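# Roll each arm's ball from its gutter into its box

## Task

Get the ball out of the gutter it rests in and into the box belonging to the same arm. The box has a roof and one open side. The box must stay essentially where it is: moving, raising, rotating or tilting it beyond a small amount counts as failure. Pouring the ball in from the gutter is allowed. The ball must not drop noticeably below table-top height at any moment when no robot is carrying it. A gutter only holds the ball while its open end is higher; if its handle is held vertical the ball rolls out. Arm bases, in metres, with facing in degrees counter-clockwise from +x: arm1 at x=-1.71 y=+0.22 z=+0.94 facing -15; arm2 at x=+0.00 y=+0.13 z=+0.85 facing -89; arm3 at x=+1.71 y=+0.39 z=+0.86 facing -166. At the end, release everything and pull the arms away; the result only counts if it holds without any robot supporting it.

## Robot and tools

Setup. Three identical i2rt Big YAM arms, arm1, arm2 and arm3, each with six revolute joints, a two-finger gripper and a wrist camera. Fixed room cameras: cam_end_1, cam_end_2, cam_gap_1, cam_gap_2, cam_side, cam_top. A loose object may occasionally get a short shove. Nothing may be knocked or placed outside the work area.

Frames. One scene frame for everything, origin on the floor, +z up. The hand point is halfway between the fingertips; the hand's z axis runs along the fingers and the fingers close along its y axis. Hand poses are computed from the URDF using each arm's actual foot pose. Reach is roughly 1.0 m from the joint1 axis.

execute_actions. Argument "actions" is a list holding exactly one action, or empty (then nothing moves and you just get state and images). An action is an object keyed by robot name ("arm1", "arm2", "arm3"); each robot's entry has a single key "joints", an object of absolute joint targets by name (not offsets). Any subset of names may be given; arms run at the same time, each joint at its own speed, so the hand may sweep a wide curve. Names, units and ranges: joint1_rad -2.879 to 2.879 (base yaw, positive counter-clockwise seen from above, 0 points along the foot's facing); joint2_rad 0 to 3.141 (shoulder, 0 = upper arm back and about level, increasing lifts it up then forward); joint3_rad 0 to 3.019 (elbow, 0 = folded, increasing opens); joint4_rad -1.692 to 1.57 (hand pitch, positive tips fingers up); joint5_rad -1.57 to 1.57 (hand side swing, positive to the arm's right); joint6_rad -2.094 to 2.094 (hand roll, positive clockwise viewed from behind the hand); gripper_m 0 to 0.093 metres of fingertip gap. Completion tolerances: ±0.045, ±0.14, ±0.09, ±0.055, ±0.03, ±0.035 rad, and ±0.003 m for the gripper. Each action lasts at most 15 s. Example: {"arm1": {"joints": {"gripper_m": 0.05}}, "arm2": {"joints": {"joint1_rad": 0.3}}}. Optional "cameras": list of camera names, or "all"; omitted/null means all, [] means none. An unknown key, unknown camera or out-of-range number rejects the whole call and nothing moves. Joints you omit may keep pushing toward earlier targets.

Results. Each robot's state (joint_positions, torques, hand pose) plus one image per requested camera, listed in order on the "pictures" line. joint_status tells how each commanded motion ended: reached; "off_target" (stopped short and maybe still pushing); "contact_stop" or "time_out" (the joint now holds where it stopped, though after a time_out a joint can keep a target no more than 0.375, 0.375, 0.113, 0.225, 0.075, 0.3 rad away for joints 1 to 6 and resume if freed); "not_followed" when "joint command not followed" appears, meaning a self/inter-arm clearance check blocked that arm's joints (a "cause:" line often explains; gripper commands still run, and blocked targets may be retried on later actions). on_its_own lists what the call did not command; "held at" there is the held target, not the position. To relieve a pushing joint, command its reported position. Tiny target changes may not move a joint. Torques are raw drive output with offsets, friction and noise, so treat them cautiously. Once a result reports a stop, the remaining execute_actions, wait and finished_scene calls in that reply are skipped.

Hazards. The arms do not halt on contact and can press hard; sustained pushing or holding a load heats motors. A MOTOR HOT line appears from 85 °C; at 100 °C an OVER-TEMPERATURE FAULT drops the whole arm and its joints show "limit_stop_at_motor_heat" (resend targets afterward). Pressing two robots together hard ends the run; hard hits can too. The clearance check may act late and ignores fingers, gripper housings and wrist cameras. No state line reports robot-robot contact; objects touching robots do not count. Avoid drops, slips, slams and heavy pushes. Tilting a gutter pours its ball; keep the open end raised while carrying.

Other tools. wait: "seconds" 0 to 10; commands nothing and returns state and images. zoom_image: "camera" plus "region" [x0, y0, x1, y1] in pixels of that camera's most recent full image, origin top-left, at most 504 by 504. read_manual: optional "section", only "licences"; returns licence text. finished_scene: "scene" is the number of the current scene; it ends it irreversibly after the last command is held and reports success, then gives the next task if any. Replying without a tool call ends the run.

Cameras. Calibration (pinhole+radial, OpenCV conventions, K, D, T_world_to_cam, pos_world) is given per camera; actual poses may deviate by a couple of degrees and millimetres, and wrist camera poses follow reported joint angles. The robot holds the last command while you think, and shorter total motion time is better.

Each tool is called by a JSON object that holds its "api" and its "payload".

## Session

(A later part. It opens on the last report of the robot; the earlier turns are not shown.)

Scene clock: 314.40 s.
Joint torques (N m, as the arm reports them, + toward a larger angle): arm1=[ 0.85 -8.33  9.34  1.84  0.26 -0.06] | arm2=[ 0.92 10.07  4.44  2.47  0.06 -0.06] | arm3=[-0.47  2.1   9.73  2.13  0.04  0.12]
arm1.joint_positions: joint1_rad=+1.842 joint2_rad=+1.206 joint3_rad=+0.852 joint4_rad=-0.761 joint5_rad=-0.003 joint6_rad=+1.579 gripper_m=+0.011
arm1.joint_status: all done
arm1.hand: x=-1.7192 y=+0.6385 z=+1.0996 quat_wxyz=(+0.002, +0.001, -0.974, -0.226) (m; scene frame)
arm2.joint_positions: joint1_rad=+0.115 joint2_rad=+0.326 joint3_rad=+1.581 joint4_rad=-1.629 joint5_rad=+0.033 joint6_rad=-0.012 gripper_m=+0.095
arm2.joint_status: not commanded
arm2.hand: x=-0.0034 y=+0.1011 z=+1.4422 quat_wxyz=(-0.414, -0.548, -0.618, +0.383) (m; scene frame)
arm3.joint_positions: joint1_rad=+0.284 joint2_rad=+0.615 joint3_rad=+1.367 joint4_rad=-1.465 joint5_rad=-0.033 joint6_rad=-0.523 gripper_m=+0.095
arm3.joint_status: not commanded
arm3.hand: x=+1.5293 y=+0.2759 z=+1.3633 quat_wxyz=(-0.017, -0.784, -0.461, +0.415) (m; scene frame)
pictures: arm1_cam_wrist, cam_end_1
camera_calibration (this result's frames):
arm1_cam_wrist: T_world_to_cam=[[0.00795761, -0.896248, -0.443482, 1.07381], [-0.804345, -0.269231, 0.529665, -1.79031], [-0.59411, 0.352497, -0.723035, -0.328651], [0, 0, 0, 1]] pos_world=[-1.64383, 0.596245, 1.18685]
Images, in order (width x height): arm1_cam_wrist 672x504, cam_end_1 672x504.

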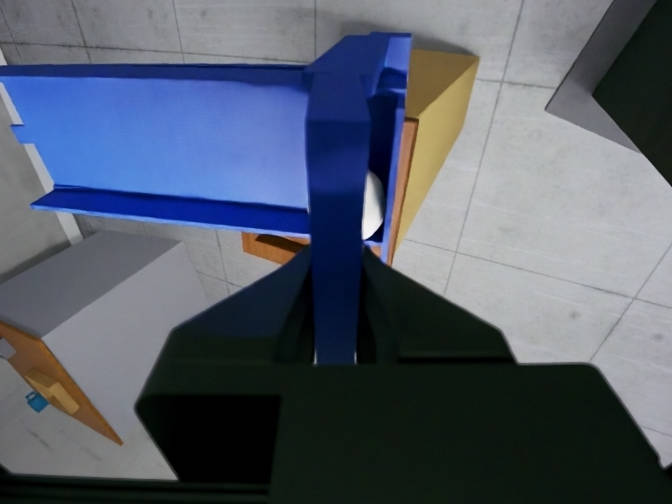

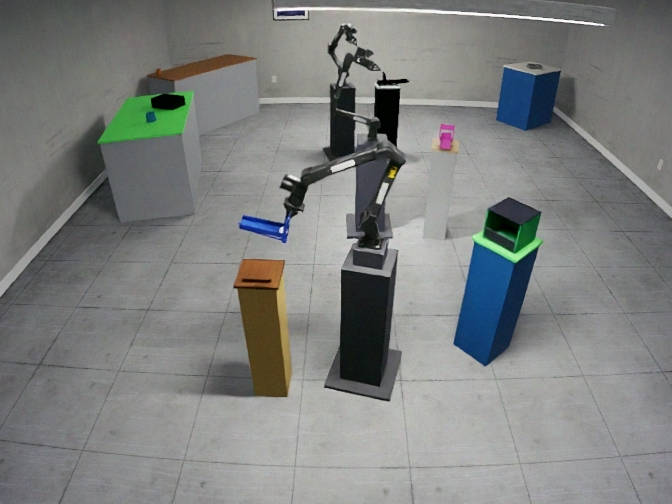

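{"api": "execute_actions", "payload": {"actions": [{"arm1": {"joints": {"joint1_rad": -1.10}}}], "cameras": ["arm1_cam_wrist", "cam_end_1", "cam_side", "cam_top"]}}

Scene clock: 321.97 s.
Joint torques (N m, as the arm reports them, + toward a larger angle): arm1=[ 0.67 -8.17  9.27  1.89  0.1  -0.04] | arm2=[ 0.6  10.06  4.44  2.4   0.09 -0.04] | arm3=[-0.39  2.36  9.77  2.06  0.05  0.13]
arm1.joint_positions: joint1_rad=-1.100 joint2_rad=+1.206 joint3_rad=+0.852 joint4_rad=-0.761 joint5_rad=+0.001 joint6_rad=+1.577 gripper_m=+0.011
arm1.joint_status: all done
arm1.hand: x=-1.6297 y=-0.1856 z=+1.0987 quat_wxyz=(-0.224, -0.969, -0.098, -0.025) (m; scene frame)
arm2.joint_positions: joint1_rad=+0.115 joint2_rad=+0.326 joint3_rad=+1.581 joint4_rad=-1.629 joint5_rad=+0.033 joint6_rad=-0.012 gripper_m=+0.095
arm2.joint_status: not commanded
arm2.hand: x=-0.0034 y=+0.1011 z=+1.4422 quat_wxyz=(-0.414, -0.548, -0.618, +0.383) (m; scene frame)
arm3.joint_positions: joint1_rad=+0.284 joint2_rad=+0.615 joint3_rad=+1.367 joint4_rad=-1.465 joint5_rad=-0.033 joint6_rad=-0.523 gripper_m=+0.095
arm3.joint_status: not commanded
arm3.hand: x=+1.5293 y=+0.2759 z=+1.3633 quat_wxyz=(-0.017, -0.784, -0.461, +0.415) (m; scene frame)
pictures: arm1_cam_wrist, cam_end_1, cam_side, cam_top
camera_calibration (this result's frames):
arm1_cam_wrist: T_world_to_cam=[[-0.185192, 0.877872, -0.441639, 0.346524], [0.734231, 0.422309, 0.531563, 0.693937], [0.653153, -0.225824, -0.722769, 1.93947], [0, 0, 0, 1]] pos_world=[-1.71211, -0.15928, 1.18596]
Images, in order (width x height): arm1_cam_wrist 672x504, cam_end_1 672x504, cam_side 672x504, cam_top 672x504.

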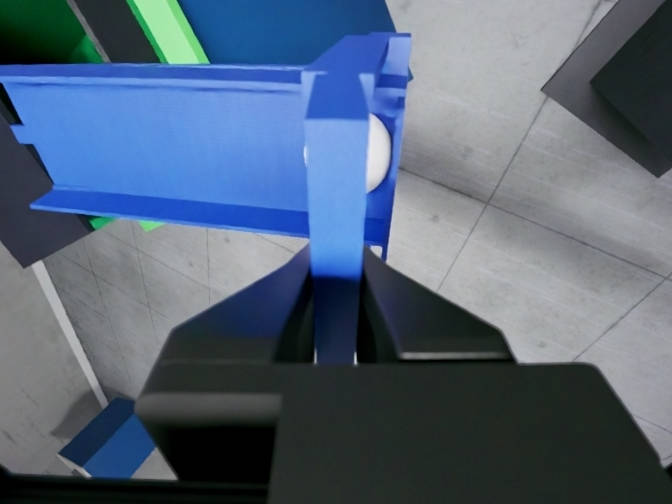

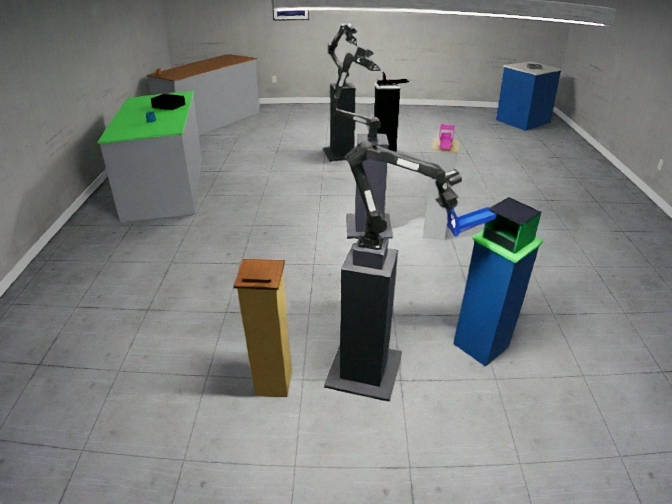

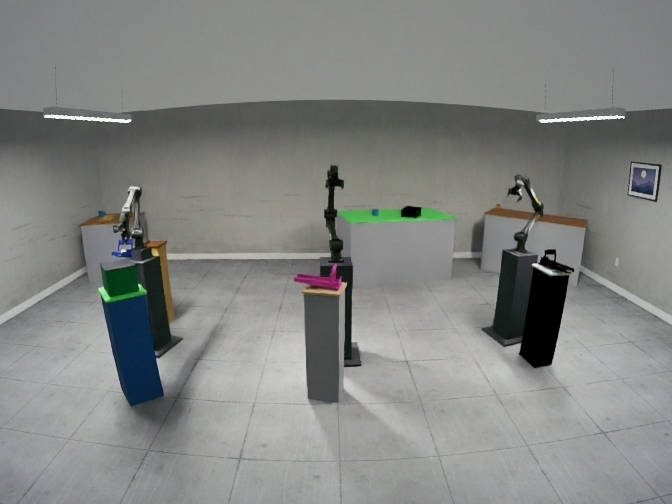

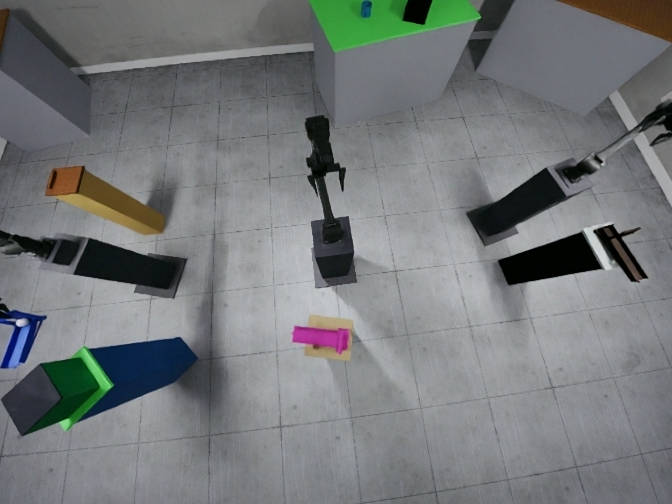

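{"api": "zoom_image", "payload": {"camera": "cam_end_1", "region": [420, 150, 570, 280]}}

{"api": "zoom_image", "payload": {"camera": "cam_side", "region": [80, 200, 180, 310]}}

Region (420, 150, 570, 280) of cam_end_1's 672x504 image, scaled by 3.360, with more detail than that image has; it fills the top 437 rows of this view, and the rest is white.

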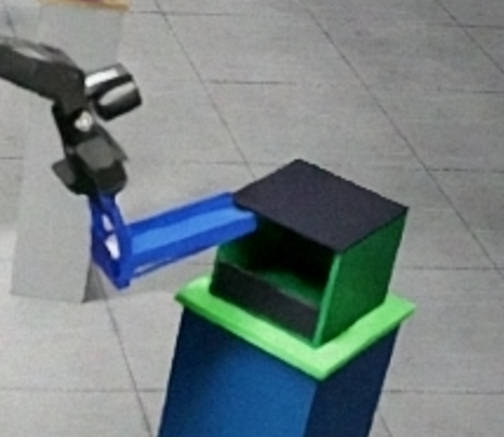

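Region (80, 200, 180, 310) of cam_side's 672x504 image, scaled by 4.582, with more detail than that image has; it fills the left 458 columns of this view, and the rest is white.

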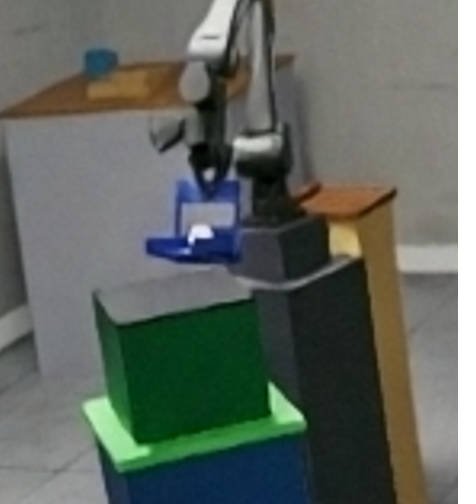

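{"api": "zoom_image", "payload": {"camera": "arm1_cam_wrist", "region": [0, 0, 280, 280]}}

Region (0, 0, 280, 280) of arm1_cam_wrist's 672x504 image, scaled by 1.800, with more detail than that image has.

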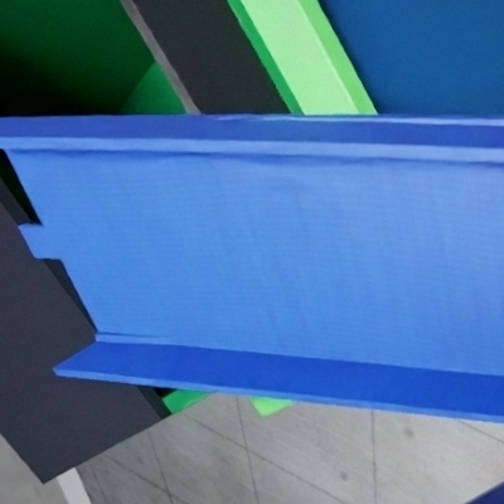

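{"api": "execute_actions", "payload": {"actions": [{"arm1": {"joints": {"joint1_rad": -1.069, "joint2_rad": 1.482, "joint3_rad": 0.961, "joint4_rad": -0.73}}}], "cameras": ["arm1_cam_wrist", "cam_end_1", "cam_side"]}}

Scene clock: 420.27 s.
Joint torques (N m, as the arm reports them, + toward a larger angle): arm1=[  1.24 -12.3   12.43   1.39   0.13   0.  ] | arm2=[ 0.71  9.95  4.44  2.61  0.04 -0.06] | arm3=[-0.43  1.76  9.72  1.94  0.07  0.12]
arm1.joint_positions: joint1_rad=-1.077 joint2_rad=+1.496 joint3_rad=+0.906 joint4_rad=-0.749 joint5_rad=+0.001 joint6_rad=+1.577 gripper_m=+0.011
arm1.joint_status: all done
arm1.hand: x=-1.6154 y=-0.2015 z=+1.0050 quat_wxyz=(-0.115, -0.987, -0.112, -0.015) (m; scene frame)
arm2.joint_positions: joint1_rad=+0.115 joint2_rad=+0.326 joint3_rad=+1.581 joint4_rad=-1.629 joint5_rad=+0.033 joint6_rad=-0.012 gripper_m=+0.095
arm2.joint_status: not commanded
arm2.hand: x=-0.0034 y=+0.1011 z=+1.4422 quat_wxyz=(-0.414, -0.548, -0.618, +0.383) (m; scene frame)
arm3.joint_positions: joint1_rad=+0.284 joint2_rad=+0.615 joint3_rad=+1.367 joint4_rad=-1.465 joint5_rad=-0.033 joint6_rad=-0.523 gripper_m=+0.095
arm3.joint_status: not commanded
arm3.hand: x=+1.5293 y=+0.2759 z=+1.3633 quat_wxyz=(-0.017, -0.784, -0.461, +0.415) (m; scene frame)
pictures: arm1_cam_wrist, cam_end_1, cam_side
camera_calibration (this result's frames):
arm1_cam_wrist: T_world_to_cam=[[-0.223987, 0.946617, -0.231832, 0.0620693], [0.752146, 0.319172, 0.576546, 0.702957], [0.619763, -0.0452329, -0.783485, 1.90226], [0, 0, 0, 1]] pos_world=[-1.69377, -0.197075, 1.09949]
Images, in order (width x height): arm1_cam_wrist 672x504, cam_end_1 672x504, cam_side 672x504.

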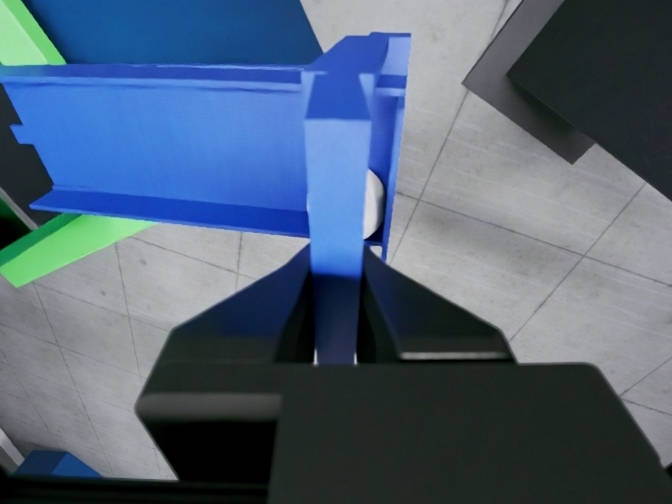

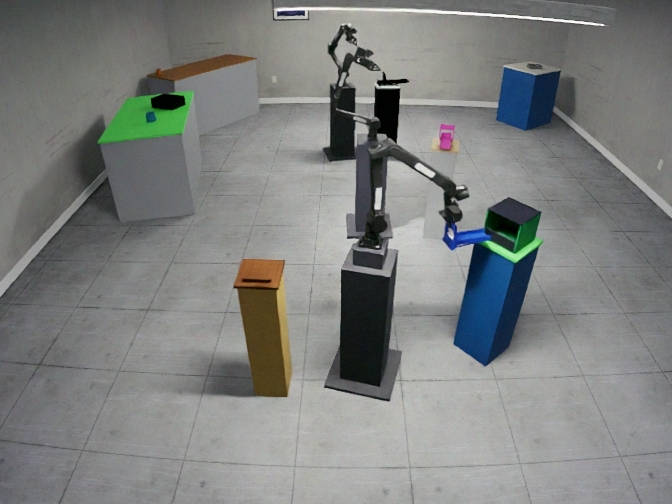

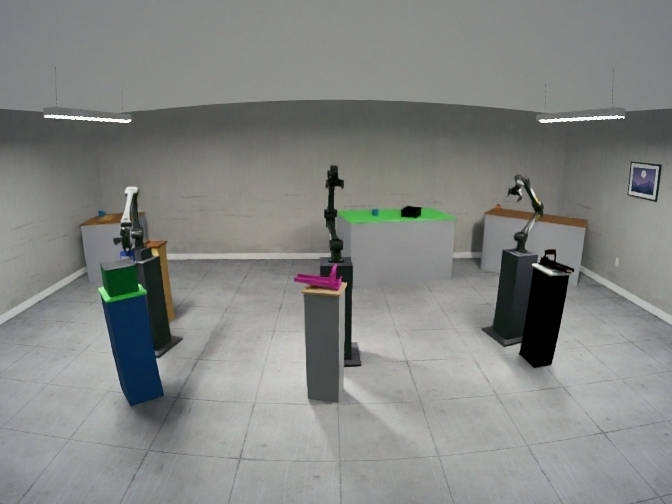

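{"api": "execute_actions", "payload": {"actions": [{"arm1": {"joints": {"joint3_rad": 1.02, "joint4_rad": -0.72}}}], "cameras": ["arm1_cam_wrist", "cam_end_1"]}}

Scene clock: 424.37 s.
Joint torques (N m, as the arm reports them, + toward a larger angle): arm1=[  1.26 -12.9   12.73   1.56   0.13  -0.03] | arm2=[ 0.66 10.29  4.39  2.54  0.07 -0.04] | arm3=[-0.68  2.06  9.87  2.03  0.03  0.12]
arm1.joint_positions: joint1_rad=-1.077 joint2_rad=+1.496 joint3_rad=+0.967 joint4_rad=-0.740 joint5_rad=+0.001 joint6_rad=+1.577 gripper_m=+0.011
arm1.joint_status: all done
arm1.hand: x=-1.6089 y=-0.2296 z=+1.0291 quat_wxyz=(-0.149, -0.982, -0.111, -0.019) (m; scene frame)
arm2.joint_positions: joint1_rad=+0.115 joint2_rad=+0.326 joint3_rad=+1.581 joint4_rad=-1.629 joint5_rad=+0.033 joint6_rad=-0.012 gripper_m=+0.095
arm2.joint_status: not commanded
arm2.hand: x=-0.0034 y=+0.1011 z=+1.4422 quat_wxyz=(-0.414, -0.548, -0.618, +0.383) (m; scene frame)
arm3.joint_positions: joint1_rad=+0.284 joint2_rad=+0.615 joint3_rad=+1.367 joint4_rad=-1.465 joint5_rad=-0.033 joint6_rad=-0.523 gripper_m=+0.095
arm3.joint_status: not commanded
arm3.hand: x=+1.5293 y=+0.2759 z=+1.3633 quat_wxyz=(-0.017, -0.784, -0.461, +0.415) (m; scene frame)
pictures: arm1_cam_wrist, cam_end_1
camera_calibration (this result's frames):
arm1_cam_wrist: T_world_to_cam=[[-0.219496, 0.928627, -0.29912, 0.168085], [0.743037, 0.357805, 0.565572, 0.698583], [0.632232, -0.0981166, -0.768541, 1.90836], [0, 0, 0, 1]] pos_world=[-1.6887, -0.218803, 1.12183]
Images, in order (width x height): arm1_cam_wrist 672x504, cam_end_1 672x504.

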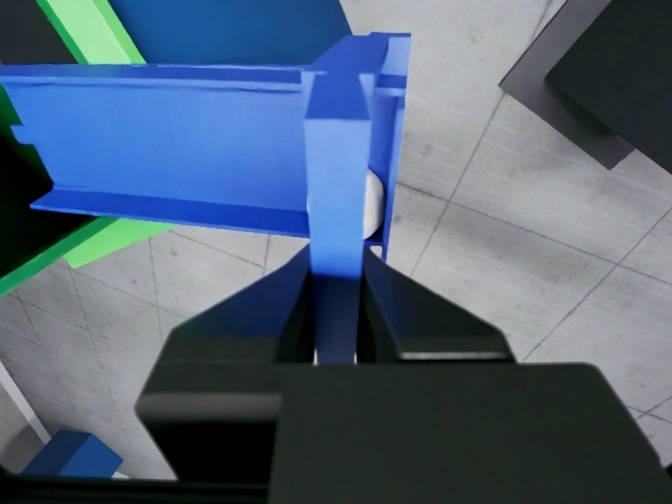

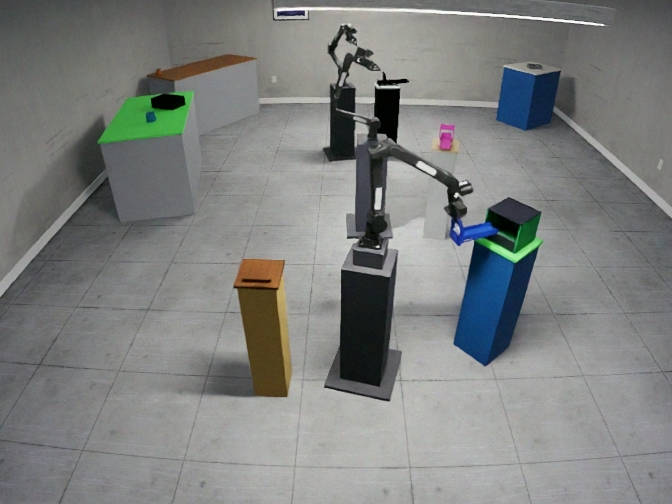

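{"api": "zoom_image", "payload": {"camera": "cam_end_1", "region": [430, 170, 560, 280]}}

Region (430, 170, 560, 280) of cam_end_1's 672x504 image, scaled by 3.877, with more detail than that image has; it fills the top 426 rows of this view, and the rest is white.

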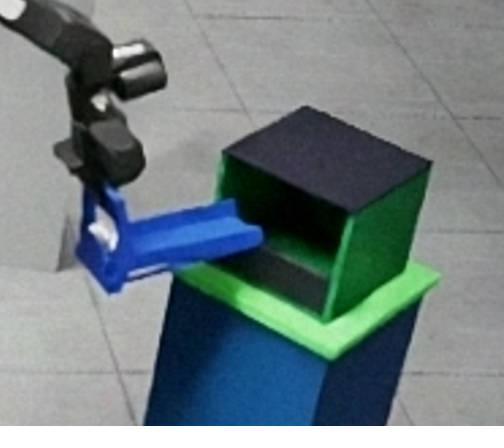

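{"api": "execute_actions", "payload": {"actions": [{"arm1": {"joints": {"joint2_rad": 1.565, "joint3_rad": 1.16, "joint4_rad": -0.79}}}], "cameras": ["arm1_cam_wrist", "cam_end_1"]}}

Scene clock: 446.43 s.
Joint torques (N m, as the arm reports them, + toward a larger angle): arm1=[  1.29 -13.02  13.15   0.13   0.12  -0.03] | arm2=[ 0.9  10.37  4.51  2.51  0.08 -0.06] | arm3=[-0.33  2.31  9.75  2.02  0.03  0.13]
arm1.joint_positions: joint1_rad=-1.077 joint2_rad=+1.566 joint3_rad=+1.104 joint4_rad=-0.777 joint5_rad=+0.001 joint6_rad=+1.577 gripper_m=+0.011
arm1.joint_status: all done
arm1.hand: x=-1.5984 y=-0.2742 z=+1.0501 quat_wxyz=(-0.163, -0.980, -0.111, -0.021) (m; scene frame)
arm2.joint_positions: joint1_rad=+0.115 joint2_rad=+0.326 joint3_rad=+1.581 joint4_rad=-1.629 joint5_rad=+0.033 joint6_rad=-0.012 gripper_m=+0.095
arm2.joint_status: not commanded
arm2.hand: x=-0.0034 y=+0.1011 z=+1.4422 quat_wxyz=(-0.414, -0.548, -0.618, +0.383) (m; scene frame)
arm3.joint_positions: joint1_rad=+0.284 joint2_rad=+0.615 joint3_rad=+1.367 joint4_rad=-1.465 joint5_rad=-0.033 joint6_rad=-0.523 gripper_m=+0.095
arm3.joint_status: not commanded
arm3.hand: x=+1.5293 y=+0.2759 z=+1.3633 quat_wxyz=(-0.017, -0.784, -0.461, +0.415) (m; scene frame)
pictures: arm1_cam_wrist, cam_end_1
camera_calibration (this result's frames):
arm1_cam_wrist: T_world_to_cam=[[-0.217286, 0.9197, -0.327016, 0.248482], [0.739264, 0.373822, 0.560131, 0.698914], [0.637398, -0.120042, -0.761127, 1.90799], [0, 0, 0, 1]] pos_world=[-1.67884, -0.260758, 1.142]
Images, in order (width x height): arm1_cam_wrist 672x504, cam_end_1 672x504.

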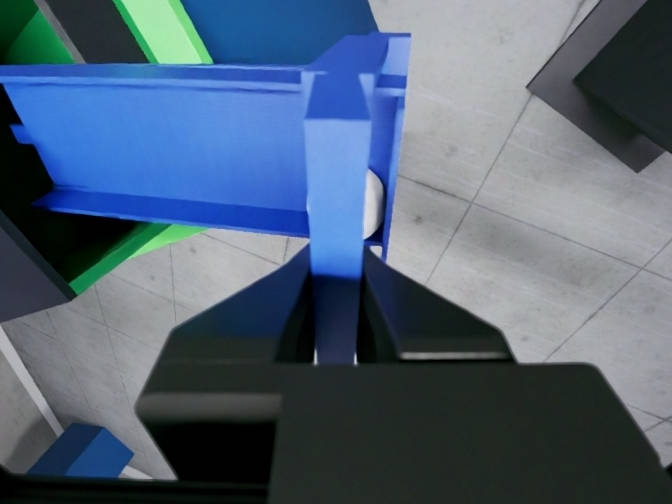

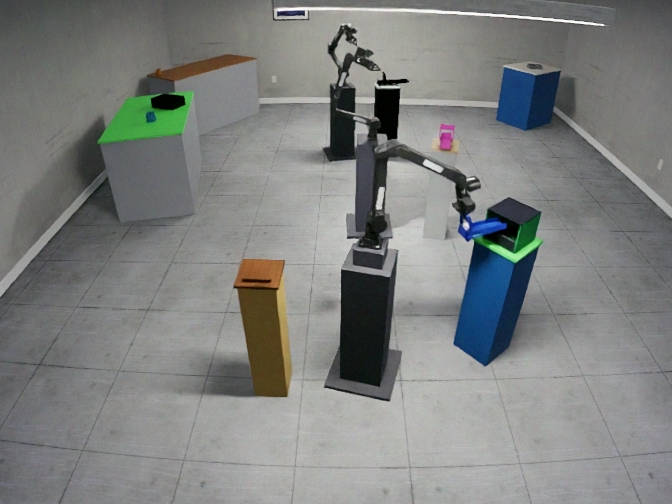

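{"api": "zoom_image", "payload": {"camera": "cam_end_1", "region": [430, 170, 560, 280]}}

Region (430, 170, 560, 280) of cam_end_1's 672x504 image, scaled by 3.877, with more detail than that image has; it fills the top 426 rows of this view, and the rest is white.

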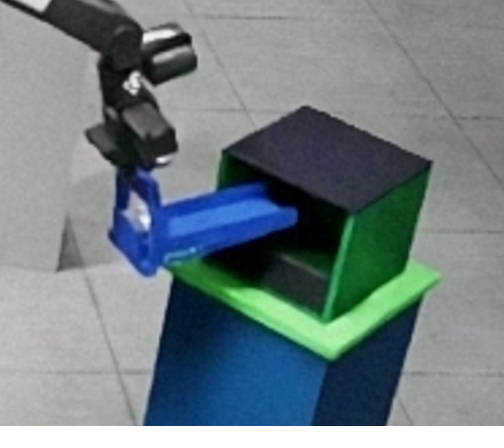

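{"api": "execute_actions", "payload": {"actions": [{"arm1": {"joints": {"joint2_rad": 1.67, "joint3_rad": 1.325, "joint4_rad": -0.945}}}], "cameras": ["arm1_cam_wrist", "cam_end_1"]}}

{"api": "zoom_image", "payload": {"camera": "cam_end_1", "region": [430, 170, 560, 280]}}

Scene clock: 469.73 s.
Joint torques (N m, as the arm reports them, + toward a larger angle): arm1=[  1.23 -14.8   13.99  -0.08   0.12  -0.02] | arm2=[ 0.67 10.18  4.44  2.56  0.06 -0.05] | arm3=[-0.53  1.85  9.83  2.06  0.06  0.12]
arm1.joint_positions: joint1_rad=-1.077 joint2_rad=+1.673 joint3_rad=+1.261 joint4_rad=-0.932 joint5_rad=+0.001 joint6_rad=+1.577 gripper_m=+0.011
arm1.joint_status: all done
arm1.hand: x=-1.5930 y=-0.2970 z=+1.0511 quat_wxyz=(-0.112, -0.987, -0.112, -0.015) (m; scene frame)
arm2.joint_positions: joint1_rad=+0.115 joint2_rad=+0.326 joint3_rad=+1.581 joint4_rad=-1.629 joint5_rad=+0.033 joint6_rad=-0.012 gripper_m=+0.095
arm2.joint_status: not commanded
arm2.hand: x=-0.0034 y=+0.1011 z=+1.4422 quat_wxyz=(-0.414, -0.548, -0.618, +0.383) (m; scene frame)
arm3.joint_positions: joint1_rad=+0.284 joint2_rad=+0.615 joint3_rad=+1.367 joint4_rad=-1.465 joint5_rad=-0.033 joint6_rad=-0.523 gripper_m=+0.095
arm3.joint_status: not commanded
arm3.hand: x=+1.5293 y=+0.2759 z=+1.3633 quat_wxyz=(-0.017, -0.784, -0.461, +0.415) (m; scene frame)
pictures: arm1_cam_wrist, cam_end_1
camera_calibration (this result's frames):
arm1_cam_wrist: T_world_to_cam=[[-0.224286, 0.947804, -0.226634, 0.162609], [0.75285, 0.316187, 0.577271, 0.689395], [0.618799, -0.0411475, -0.784471, 1.92092], [0, 0, 0, 1]] pos_world=[-1.67121, -0.293058, 1.14579]
Images, in order (width x height): arm1_cam_wrist 672x504, cam_end_1 672x504.

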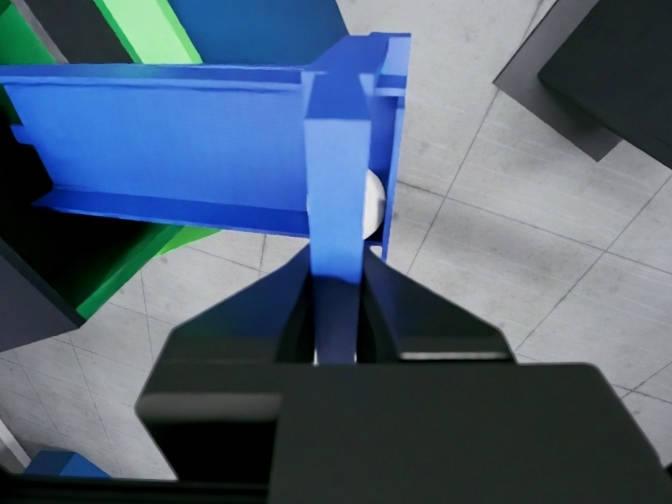

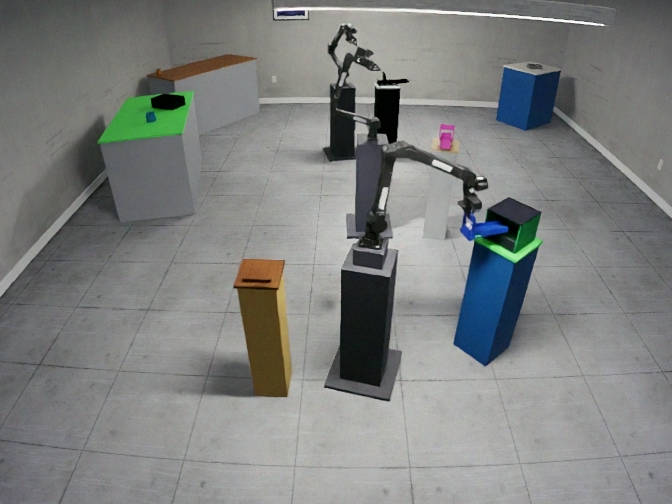

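Region (430, 170, 560, 280) of cam_end_1's 672x504 image, scaled by 3.877, with more detail than that image has; it fills the top 426 rows of this view, and the rest is white.

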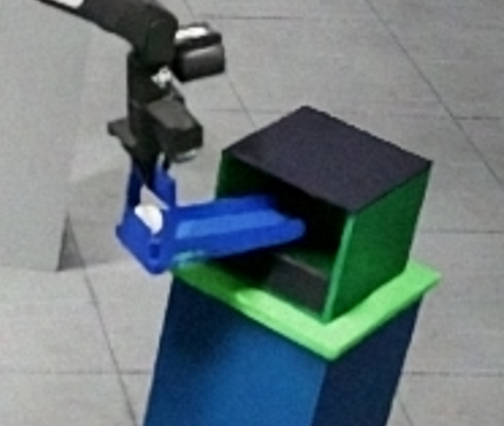

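{"api": "execute_actions", "payload": {"actions": [{"arm1": {"joints": {"joint2_rad": 1.785, "joint3_rad": 1.555, "joint4_rad": -1.19}}}], "cameras": ["arm1_cam_wrist", "cam_end_1"]}}

{"api": "zoom_image", "payload": {"camera": "cam_end_1", "region": [430, 170, 560, 280]}}

Scene clock: 479.13 s.
Joint torques (N m, as the arm reports them, + toward a larger angle): arm1=[  1.28 -16.52  13.84  -0.44   0.12   0.  ] | arm2=[ 0.83 10.36  4.5   2.47  0.07 -0.03] | arm3=[-0.38  2.04  9.88  1.99  0.05  0.11]
arm1.joint_positions: joint1_rad=-1.077 joint2_rad=+1.790 joint3_rad=+1.494 joint4_rad=-1.176 joint5_rad=+0.001 joint6_rad=+1.577 gripper_m=+0.011
arm1.joint_status: all done
arm1.hand: x=-1.5869 y=-0.3229 z=+1.0728 quat_wxyz=(-0.048, -0.992, -0.113, -0.007) (m; scene frame)
arm2.joint_positions: joint1_rad=+0.115 joint2_rad=+0.326 joint3_rad=+1.581 joint4_rad=-1.629 joint5_rad=+0.033 joint6_rad=-0.012 gripper_m=+0.095
arm2.joint_status: not commanded
arm2.hand: x=-0.0034 y=+0.1011 z=+1.4422 quat_wxyz=(-0.414, -0.548, -0.618, +0.383) (m; scene frame)
arm3.joint_positions: joint1_rad=+0.284 joint2_rad=+0.615 joint3_rad=+1.367 joint4_rad=-1.465 joint5_rad=-0.033 joint6_rad=-0.523 gripper_m=+0.095
arm3.joint_status: not commanded
arm3.hand: x=+1.5293 y=+0.2759 z=+1.3633 quat_wxyz=(-0.017, -0.784, -0.461, +0.415) (m; scene frame)
pictures: arm1_cam_wrist, cam_end_1
camera_calibration (this result's frames):
arm1_cam_wrist: T_world_to_cam=[[-0.229532, 0.968122, -0.100277, 0.0561752], [0.769984, 0.243637, 0.589716, 0.67093], [0.595348, 0.0581471, -0.801361, 1.94608], [0, 0, 0, 1]] pos_world=[-1.6623, -0.331007, 1.16948]
Images, in order (width x height): arm1_cam_wrist 672x504, cam_end_1 672x504.

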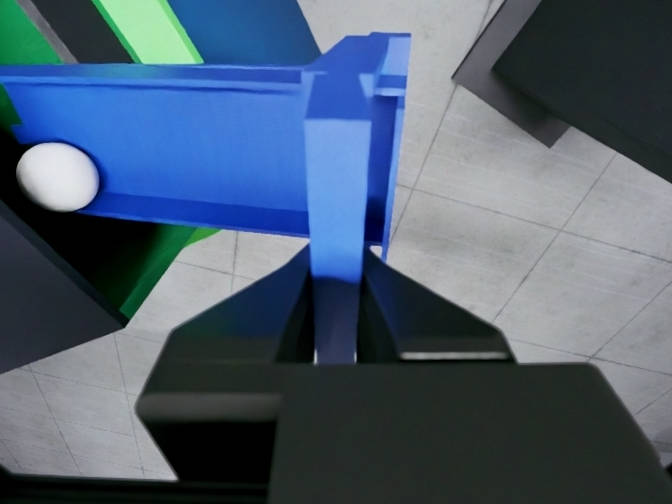

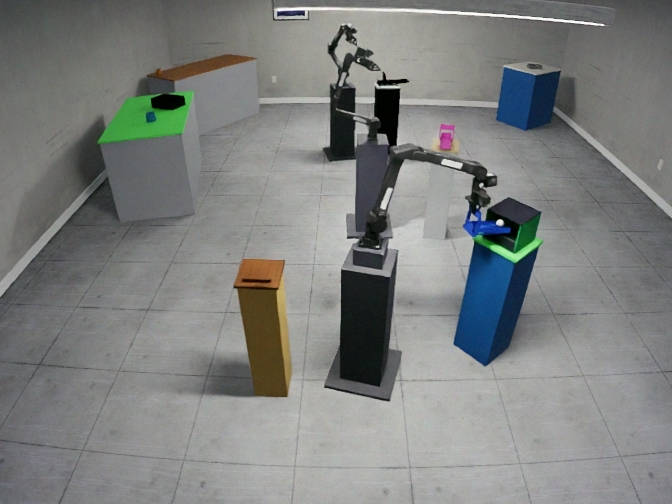

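Region (430, 170, 560, 280) of cam_end_1's 672x504 image, scaled by 3.877, with more detail than that image has; it fills the top 426 rows of this view, and the rest is white.

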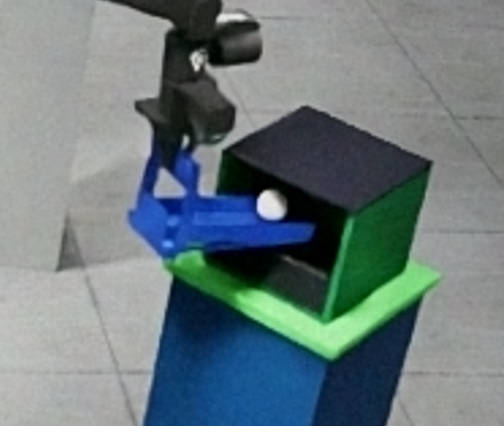

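The ball is rolling toward the open end. I'll check whether it landed in the box.

{"api": "execute_actions", "payload": {"actions": [], "cameras": ["arm1_cam_wrist", "cam_end_1"]}}

{"api": "zoom_image", "payload": {"camera": "cam_end_1", "region": [430, 170, 560, 280]}}

Scene clock: 483.30 s.
Joint torques (N m, as the arm reports them, + toward a larger angle): arm1=[  1.36 -16.72  13.85  -0.37   0.12  -0.01] | arm2=[ 0.8  10.29  4.45  2.43  0.06 -0.04] | arm3=[-0.81  2.18  9.8   2.    0.05  0.11]
arm1.joint_positions: joint1_rad=-1.077 joint2_rad=+1.790 joint3_rad=+1.494 joint4_rad=-1.176 joint5_rad=+0.001 joint6_rad=+1.577 gripper_m=+0.011
arm1.joint_status: all done
arm1.hand: x=-1.5869 y=-0.3229 z=+1.0728 quat_wxyz=(-0.048, -0.992, -0.113, -0.007) (m; scene frame)
arm2.joint_positions: joint1_rad=+0.115 joint2_rad=+0.326 joint3_rad=+1.581 joint4_rad=-1.629 joint5_rad=+0.033 joint6_rad=-0.012 gripper_m=+0.095
arm2.joint_status: not commanded
arm2.hand: x=-0.0034 y=+0.1011 z=+1.4422 quat_wxyz=(-0.414, -0.548, -0.618, +0.383) (m; scene frame)
arm3.joint_positions: joint1_rad=+0.284 joint2_rad=+0.615 joint3_rad=+1.367 joint4_rad=-1.465 joint5_rad=-0.033 joint6_rad=-0.523 gripper_m=+0.095
arm3.joint_status: not commanded
arm3.hand: x=+1.5293 y=+0.2759 z=+1.3633 quat_wxyz=(-0.017, -0.784, -0.461, +0.415) (m; scene frame)
pictures: arm1_cam_wrist, cam_end_1
camera_calibration (this result's frames):
arm1_cam_wrist: T_world_to_cam=[[-0.229532, 0.968122, -0.100277, 0.0561752], [0.769984, 0.243637, 0.589716, 0.67093], [0.595348, 0.0581471, -0.801361, 1.94608], [0, 0, 0, 1]] pos_world=[-1.6623, -0.331007, 1.16948]
Images, in order (width x height): arm1_cam_wrist 672x504, cam_end_1 672x504.

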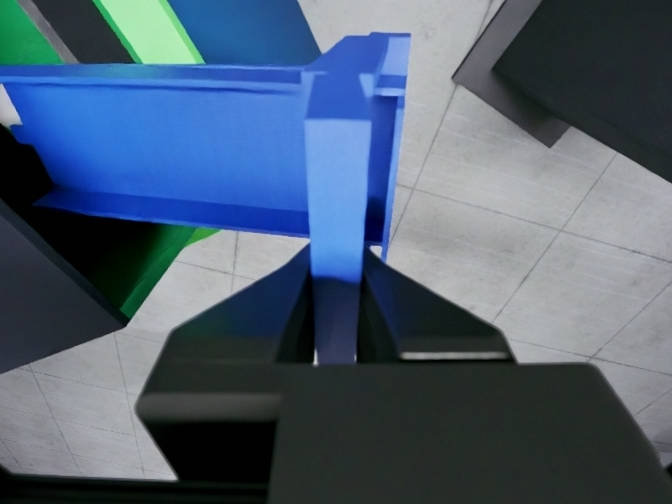

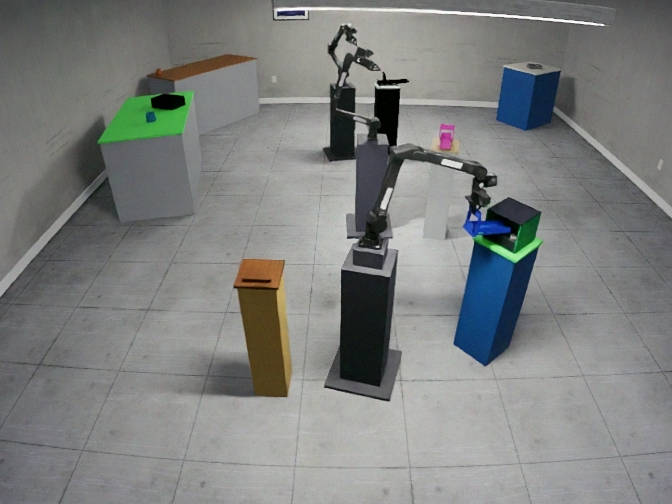

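Region (430, 170, 560, 280) of cam_end_1's 672x504 image, scaled by 3.877, with more detail than that image has; it fills the top 426 rows of this view, and the rest is white.

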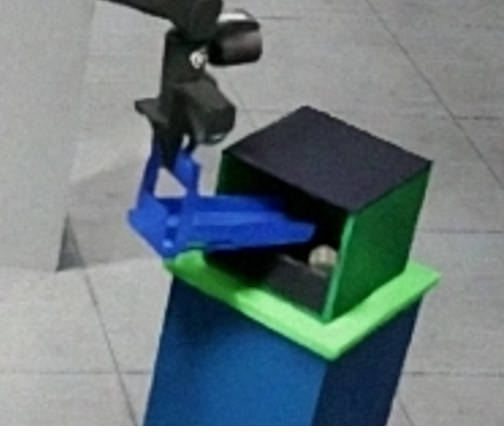

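{"api": "execute_actions", "payload": {"actions": [{"arm1": {"joints": {"joint2_rad": 1.673, "joint3_rad": 1.261, "joint4_rad": -0.915}}}], "cameras": []}}

{"api": "execute_actions", "payload": {"actions": [{"arm1": {"joints": {"joint2_rad": 1.575, "joint3_rad": 1.10, "joint4_rad": -0.79}}}], "cameras": []}}

{"api": "execute_actions", "payload": {"actions": [{"arm1": {"joints": {"joint2_rad": 1.48, "joint3_rad": 0.95, "joint4_rad": -0.73}}}], "cameras": ["cam_end_1"]}}

{"api": "zoom_image", "payload": {"camera": "cam_end_1", "region": [430, 170, 560, 280]}}

Scene clock: 493.93 s.
Joint torques (N m, as the arm reports them, + toward a larger angle): arm1=[  1.25 -14.12   8.71   1.53   0.11  -0.02] | arm2=[ 0.64 10.41  4.42  2.6   0.07 -0.05] | arm3=[-0.8   2.07  9.93  2.06  0.04  0.11]
arm1.joint_positions: joint1_rad=-1.077 joint2_rad=+1.670 joint3_rad=+1.263 joint4_rad=-0.937 joint5_rad=+0.001 joint6_rad=+1.577 gripper_m=+0.011
arm1.joint_status: all done
arm1.hand: x=-1.5931 y=-0.2965 z=+1.0534 quat_wxyz=(-0.112, -0.987, -0.112, -0.015) (m; scene frame)
arm2.joint_positions: joint1_rad=+0.115 joint2_rad=+0.326 joint3_rad=+1.581 joint4_rad=-1.629 joint5_rad=+0.033 joint6_rad=-0.012 gripper_m=+0.095
arm2.joint_status: not commanded
arm2.hand: x=-0.0034 y=+0.1011 z=+1.4422 quat_wxyz=(-0.414, -0.548, -0.618, +0.383) (m; scene frame)
arm3.joint_positions: joint1_rad=+0.284 joint2_rad=+0.615 joint3_rad=+1.367 joint4_rad=-1.465 joint5_rad=-0.033 joint6_rad=-0.523 gripper_m=+0.095
arm3.joint_status: not commanded
arm3.hand: x=+1.5293 y=+0.2759 z=+1.3633 quat_wxyz=(-0.017, -0.784, -0.461, +0.415) (m; scene frame)
pictures: none
No camera images: the call's "cameras" was empty. Leave "cameras" out to get every camera's image.

Scene clock: 494.90 s.
Joint torques (N m, as the arm reports them, + toward a larger angle): arm1=[  1.28 -13.9    8.07   1.67   0.11  -0.02] | arm2=[ 0.68 10.18  4.54  2.57  0.07 -0.03] | arm3=[-0.83  2.27  9.78  2.05  0.05  0.11]
arm1.joint_positions: joint1_rad=-1.077 joint2_rad=+1.586 joint3_rad=+1.107 joint4_rad=-0.814 joint5_rad=+0.001 joint6_rad=+1.577 gripper_m=+0.011
arm1.joint_status: all done
arm1.hand: x=-1.6002 y=-0.2663 z=+1.0390 quat_wxyz=(-0.137, -0.984, -0.112, -0.018) (m; scene frame)
arm2.joint_positions: joint1_rad=+0.115 joint2_rad=+0.326 joint3_rad=+1.581 joint4_rad=-1.629 joint5_rad=+0.033 joint6_rad=-0.012 gripper_m=+0.095
arm2.joint_status: not commanded
arm2.hand: x=-0.0034 y=+0.1011 z=+1.4422 quat_wxyz=(-0.414, -0.548, -0.618, +0.383) (m; scene frame)
arm3.joint_positions: joint1_rad=+0.284 joint2_rad=+0.615 joint3_rad=+1.367 joint4_rad=-1.465 joint5_rad=-0.033 joint6_rad=-0.523 gripper_m=+0.095
arm3.joint_status: not commanded
arm3.hand: x=+1.5293 y=+0.2759 z=+1.3633 quat_wxyz=(-0.017, -0.784, -0.461, +0.415) (m; scene frame)
pictures: none
No camera images: the call's "cameras" was empty. Leave "cameras" out to get every camera's image.

Scene clock: 495.80 s.
Joint torques (N m, as the arm reports them, + toward a larger angle): arm1=[  1.29 -11.7    7.99   1.69   0.12  -0.03] | arm2=[ 0.48 10.8   4.47  2.46  0.07 -0.04] | arm3=[-0.36  2.26  9.74  2.05  0.03  0.09]
arm1.joint_positions: joint1_rad=-1.077 joint2_rad=+1.486 joint3_rad=+0.956 joint4_rad=-0.754 joint5_rad=+0.001 joint6_rad=+1.577 gripper_m=+0.011
arm1.joint_status: all done
arm1.hand: x=-1.6106 y=-0.2222 z=+1.0280 quat_wxyz=(-0.141, -0.983, -0.112, -0.018) (m; scene frame)
arm2.joint_positions: joint1_rad=+0.115 joint2_rad=+0.326 joint3_rad=+1.581 joint4_rad=-1.629 joint5_rad=+0.033 joint6_rad=-0.012 gripper_m=+0.095
arm2.joint_status: not commanded
arm2.hand: x=-0.0034 y=+0.1011 z=+1.4422 quat_wxyz=(-0.414, -0.548, -0.618, +0.383) (m; scene frame)
arm3.joint_positions: joint1_rad=+0.284 joint2_rad=+0.615 joint3_rad=+1.367 joint4_rad=-1.465 joint5_rad=-0.033 joint6_rad=-0.523 gripper_m=+0.095
arm3.joint_status: not commanded
arm3.hand: x=+1.5293 y=+0.2759 z=+1.3633 quat_wxyz=(-0.017, -0.784, -0.461, +0.415) (m; scene frame)
pictures: cam_end_1
Images, in order (width x height): cam_end_1 672x504.

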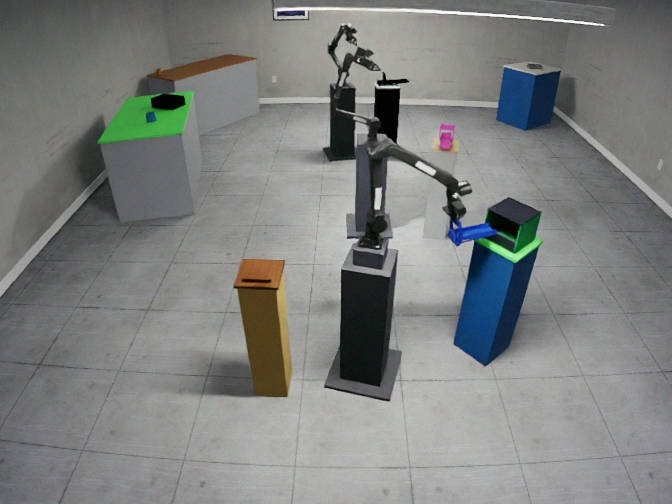

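Region (430, 170, 560, 280) of cam_end_1's 672x504 image, scaled by 3.877, with more detail than that image has; it fills the top 426 rows of this view, and the rest is white.

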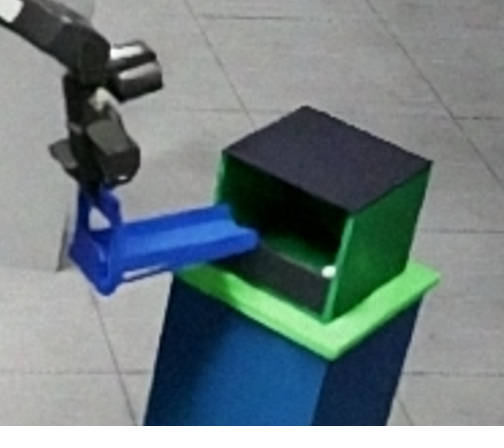

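{"api": "execute_actions", "payload": {"actions": [{"arm1": {"joints": {"joint2_rad": 1.2, "joint3_rad": 0.85, "joint4_rad": -0.75}}}], "cameras": []}}

{"api": "execute_actions", "payload": {"actions": [{"arm1": {"joints": {"joint1_rad": 1.842, "joint5_rad": -0.25, "joint6_rad": 0.061}}}], "cameras": []}}

{"api": "execute_actions", "payload": {"actions": [{"arm1": {"joints": {"joint2_rad": 1.81, "joint3_rad": 1.66, "joint4_rad": -1.38}}}], "cameras": ["arm1_cam_wrist", "cam_end_1"]}}

Scene clock: 503.27 s.
Joint torques (N m, as the arm reports them, + toward a larger angle): arm1=[ 1.27 -7.27  9.92  1.13  0.11 -0.04] | arm2=[ 0.67 10.31  4.48  2.46  0.08 -0.06] | arm3=[-0.45  2.15  9.88  2.09  0.05  0.14]
arm1.joint_positions: joint1_rad=-1.077 joint2_rad=+1.192 joint3_rad=+0.844 joint4_rad=-0.754 joint5_rad=+0.001 joint6_rad=+1.577 gripper_m=+0.011
arm1.joint_status: all done
arm1.hand: x=-1.6203 y=-0.1821 z=+1.1014 quat_wxyz=(-0.230, -0.967, -0.109, -0.029) (m; scene frame)
arm2.joint_positions: joint1_rad=+0.115 joint2_rad=+0.326 joint3_rad=+1.581 joint4_rad=-1.629 joint5_rad=+0.033 joint6_rad=-0.012 gripper_m=+0.095
arm2.joint_status: not commanded
arm2.hand: x=-0.0034 y=+0.1011 z=+1.4422 quat_wxyz=(-0.414, -0.548, -0.618, +0.383) (m; scene frame)
arm3.joint_positions: joint1_rad=+0.284 joint2_rad=+0.615 joint3_rad=+1.367 joint4_rad=-1.465 joint5_rad=-0.033 joint6_rad=-0.523 gripper_m=+0.095
arm3.joint_status: not commanded
arm3.hand: x=+1.5293 y=+0.2759 z=+1.3633 quat_wxyz=(-0.017, -0.784, -0.461, +0.415) (m; scene frame)
pictures: none
No camera images: the call's "cameras" was empty. Leave "cameras" out to get every camera's image.

Scene clock: 505.70 s.
Joint torques (N m, as the arm reports them, + toward a larger angle): arm1=[ 0.77 -7.95  9.94  1.18 -0.11 -0.02] | arm2=[ 0.3  10.37  4.52  2.57  0.06 -0.03] | arm3=[-0.3   1.88  9.89  2.03  0.06  0.12]
arm1.joint_positions: joint1_rad=+1.842 joint2_rad=+1.196 joint3_rad=+0.844 joint4_rad=-0.754 joint5_rad=-0.249 joint6_rad=+0.066 gripper_m=+0.011
arm1.joint_status: all done
arm1.hand: x=-1.7612 y=+0.6346 z=+1.1053 quat_wxyz=(-0.068, +0.684, -0.682, -0.249) (m; scene frame)
arm2.joint_positions: joint1_rad=+0.115 joint2_rad=+0.326 joint3_rad=+1.581 joint4_rad=-1.629 joint5_rad=+0.033 joint6_rad=-0.012 gripper_m=+0.095
arm2.joint_status: not commanded
arm2.hand: x=-0.0034 y=+0.1011 z=+1.4422 quat_wxyz=(-0.414, -0.548, -0.618, +0.383) (m; scene frame)
arm3.joint_positions: joint1_rad=+0.284 joint2_rad=+0.615 joint3_rad=+1.367 joint4_rad=-1.465 joint5_rad=-0.033 joint6_rad=-0.523 gripper_m=+0.095
arm3.joint_status: not commanded
arm3.hand: x=+1.5293 y=+0.2759 z=+1.3633 quat_wxyz=(-0.017, -0.784, -0.461, +0.415) (m; scene frame)
pictures: none
No camera images: the call's "cameras" was empty. Leave "cameras" out to get every camera's image.

Scene clock: 507.23 s.
Joint torques (N m, as the arm reports them, + toward a larger angle): arm1=[  0.54 -16.71  13.17  -0.55  -0.13   0.  ] | arm2=[ 0.7  10.52  4.45  2.5   0.07 -0.05] | arm3=[-0.46  2.04  9.82  2.11  0.05  0.11]
arm1.joint_positions: joint1_rad=+1.842 joint2_rad=+1.807 joint3_rad=+1.608 joint4_rad=-1.364 joint5_rad=-0.248 joint6_rad=+0.064 gripper_m=+0.011
arm1.joint_status: all done
arm1.hand: x=-1.7625 y=+0.7743 z=+1.1114 quat_wxyz=(+0.086, +0.683, -0.720, -0.087) (m; scene frame)
arm2.joint_positions: joint1_rad=+0.115 joint2_rad=+0.326 joint3_rad=+1.581 joint4_rad=-1.629 joint5_rad=+0.033 joint6_rad=-0.012 gripper_m=+0.095
arm2.joint_status: not commanded
arm2.hand: x=-0.0034 y=+0.1011 z=+1.4422 quat_wxyz=(-0.414, -0.548, -0.618, +0.383) (m; scene frame)
arm3.joint_positions: joint1_rad=+0.284 joint2_rad=+0.615 joint3_rad=+1.367 joint4_rad=-1.465 joint5_rad=-0.033 joint6_rad=-0.523 gripper_m=+0.095
arm3.joint_status: not commanded
arm3.hand: x=+1.5293 y=+0.2759 z=+1.3633 quat_wxyz=(-0.017, -0.784, -0.461, +0.415) (m; scene frame)
pictures: arm1_cam_wrist, cam_end_1
camera_calibration (this result's frames):
arm1_cam_wrist: T_world_to_cam=[[0.968315, -0.045964, -0.245465, 2.01526], [0.107667, -0.810037, 0.576409, 0.17941], [-0.22533, -0.584574, -0.779422, 1.04455], [0, 0, 0, 1]] pos_world=[-1.73536, 0.848577, 1.20541]
Images, in order (width x height): arm1_cam_wrist 672x504, cam_end_1 672x504.

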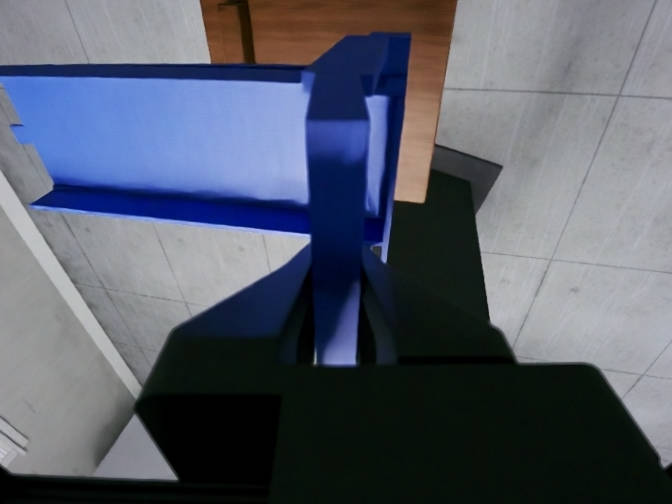

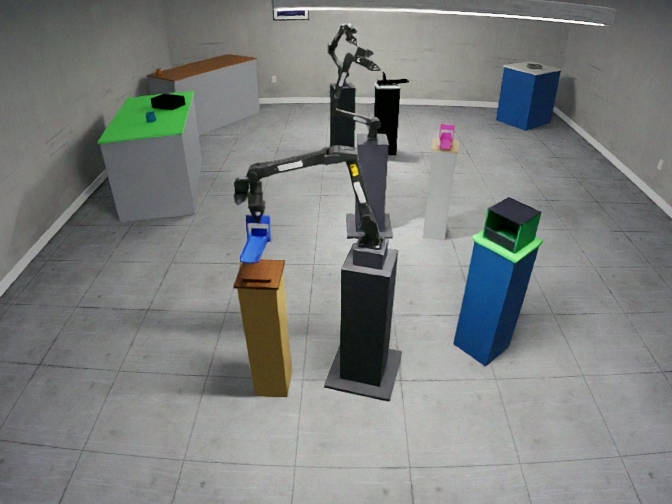

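{"api": "execute_actions", "payload": {"actions": [{"arm1": {"joints": {"joint2_rad": 1.935, "joint3_rad": 1.44, "joint4_rad": -1.062}}}], "cameras": ["arm1_cam_wrist", "cam_end_1"]}}

Scene clock: 512.17 s.
Joint torques (N m, as the arm reports them, + toward a larger angle): arm1=[  0.71 -17.72   8.25   0.78  -0.11   0.02] | arm2=[ 0.73 10.58  4.54  2.51  0.09 -0.06] | arm3=[-0.49  1.93  9.69  2.03  0.02  0.12]
arm1.joint_positions: joint1_rad=+1.839 joint2_rad=+1.943 joint3_rad=+1.438 joint4_rad=-1.078 joint5_rad=-0.249 joint6_rad=+0.062 gripper_m=+0.011
arm1.joint_status: all done
arm1.hand: x=-1.7608 y=+0.7760 z=+0.9773 quat_wxyz=(+0.093, +0.682, -0.721, -0.080) (m; scene frame)
arm2.joint_positions: joint1_rad=+0.115 joint2_rad=+0.326 joint3_rad=+1.581 joint4_rad=-1.629 joint5_rad=+0.033 joint6_rad=-0.012 gripper_m=+0.095
arm2.joint_status: not commanded
arm2.hand: x=-0.0034 y=+0.1011 z=+1.4422 quat_wxyz=(-0.414, -0.548, -0.618, +0.383) (m; scene frame)
arm3.joint_positions: joint1_rad=+0.284 joint2_rad=+0.615 joint3_rad=+1.367 joint4_rad=-1.465 joint5_rad=-0.033 joint6_rad=-0.523 gripper_m=+0.095
arm3.joint_status: not commanded
arm3.hand: x=+1.5293 y=+0.2759 z=+1.3633 quat_wxyz=(-0.017, -0.784, -0.461, +0.415) (m; scene frame)
pictures: arm1_cam_wrist, cam_end_1
camera_calibration (this result's frames):
arm1_cam_wrist: T_world_to_cam=[[0.968124, -0.0517591, -0.245064, 1.98451], [0.107307, -0.798365, 0.592536, 0.232415], [-0.22632, -0.599946, -0.767362, 0.939891], [0, 0, 0, 1]] pos_world=[-1.73348, 0.852152, 1.06986]
Images, in order (width x height): arm1_cam_wrist 672x504, cam_end_1 672x504.

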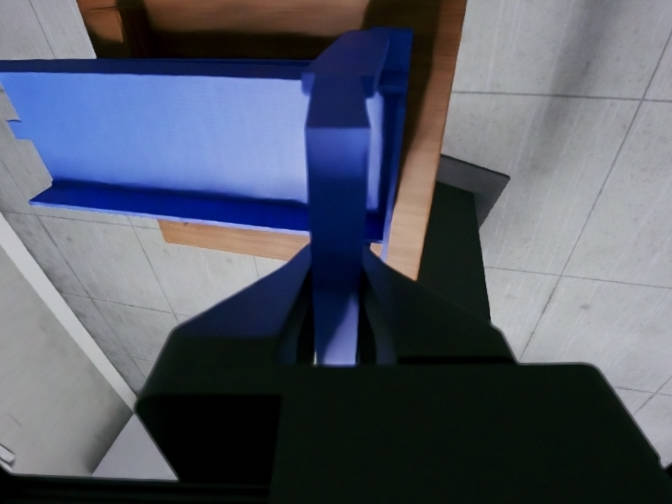

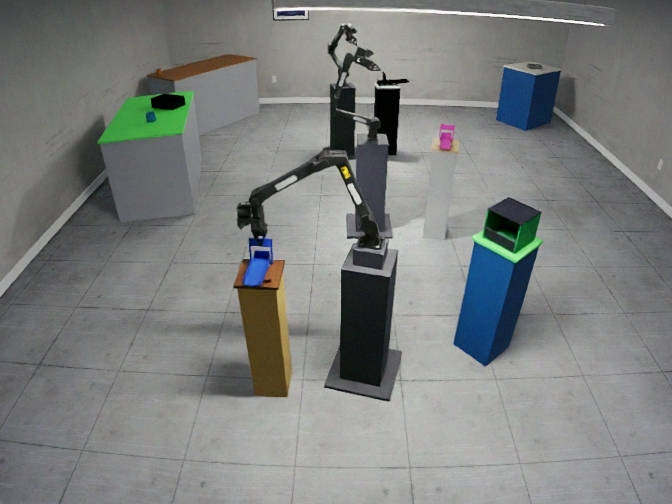

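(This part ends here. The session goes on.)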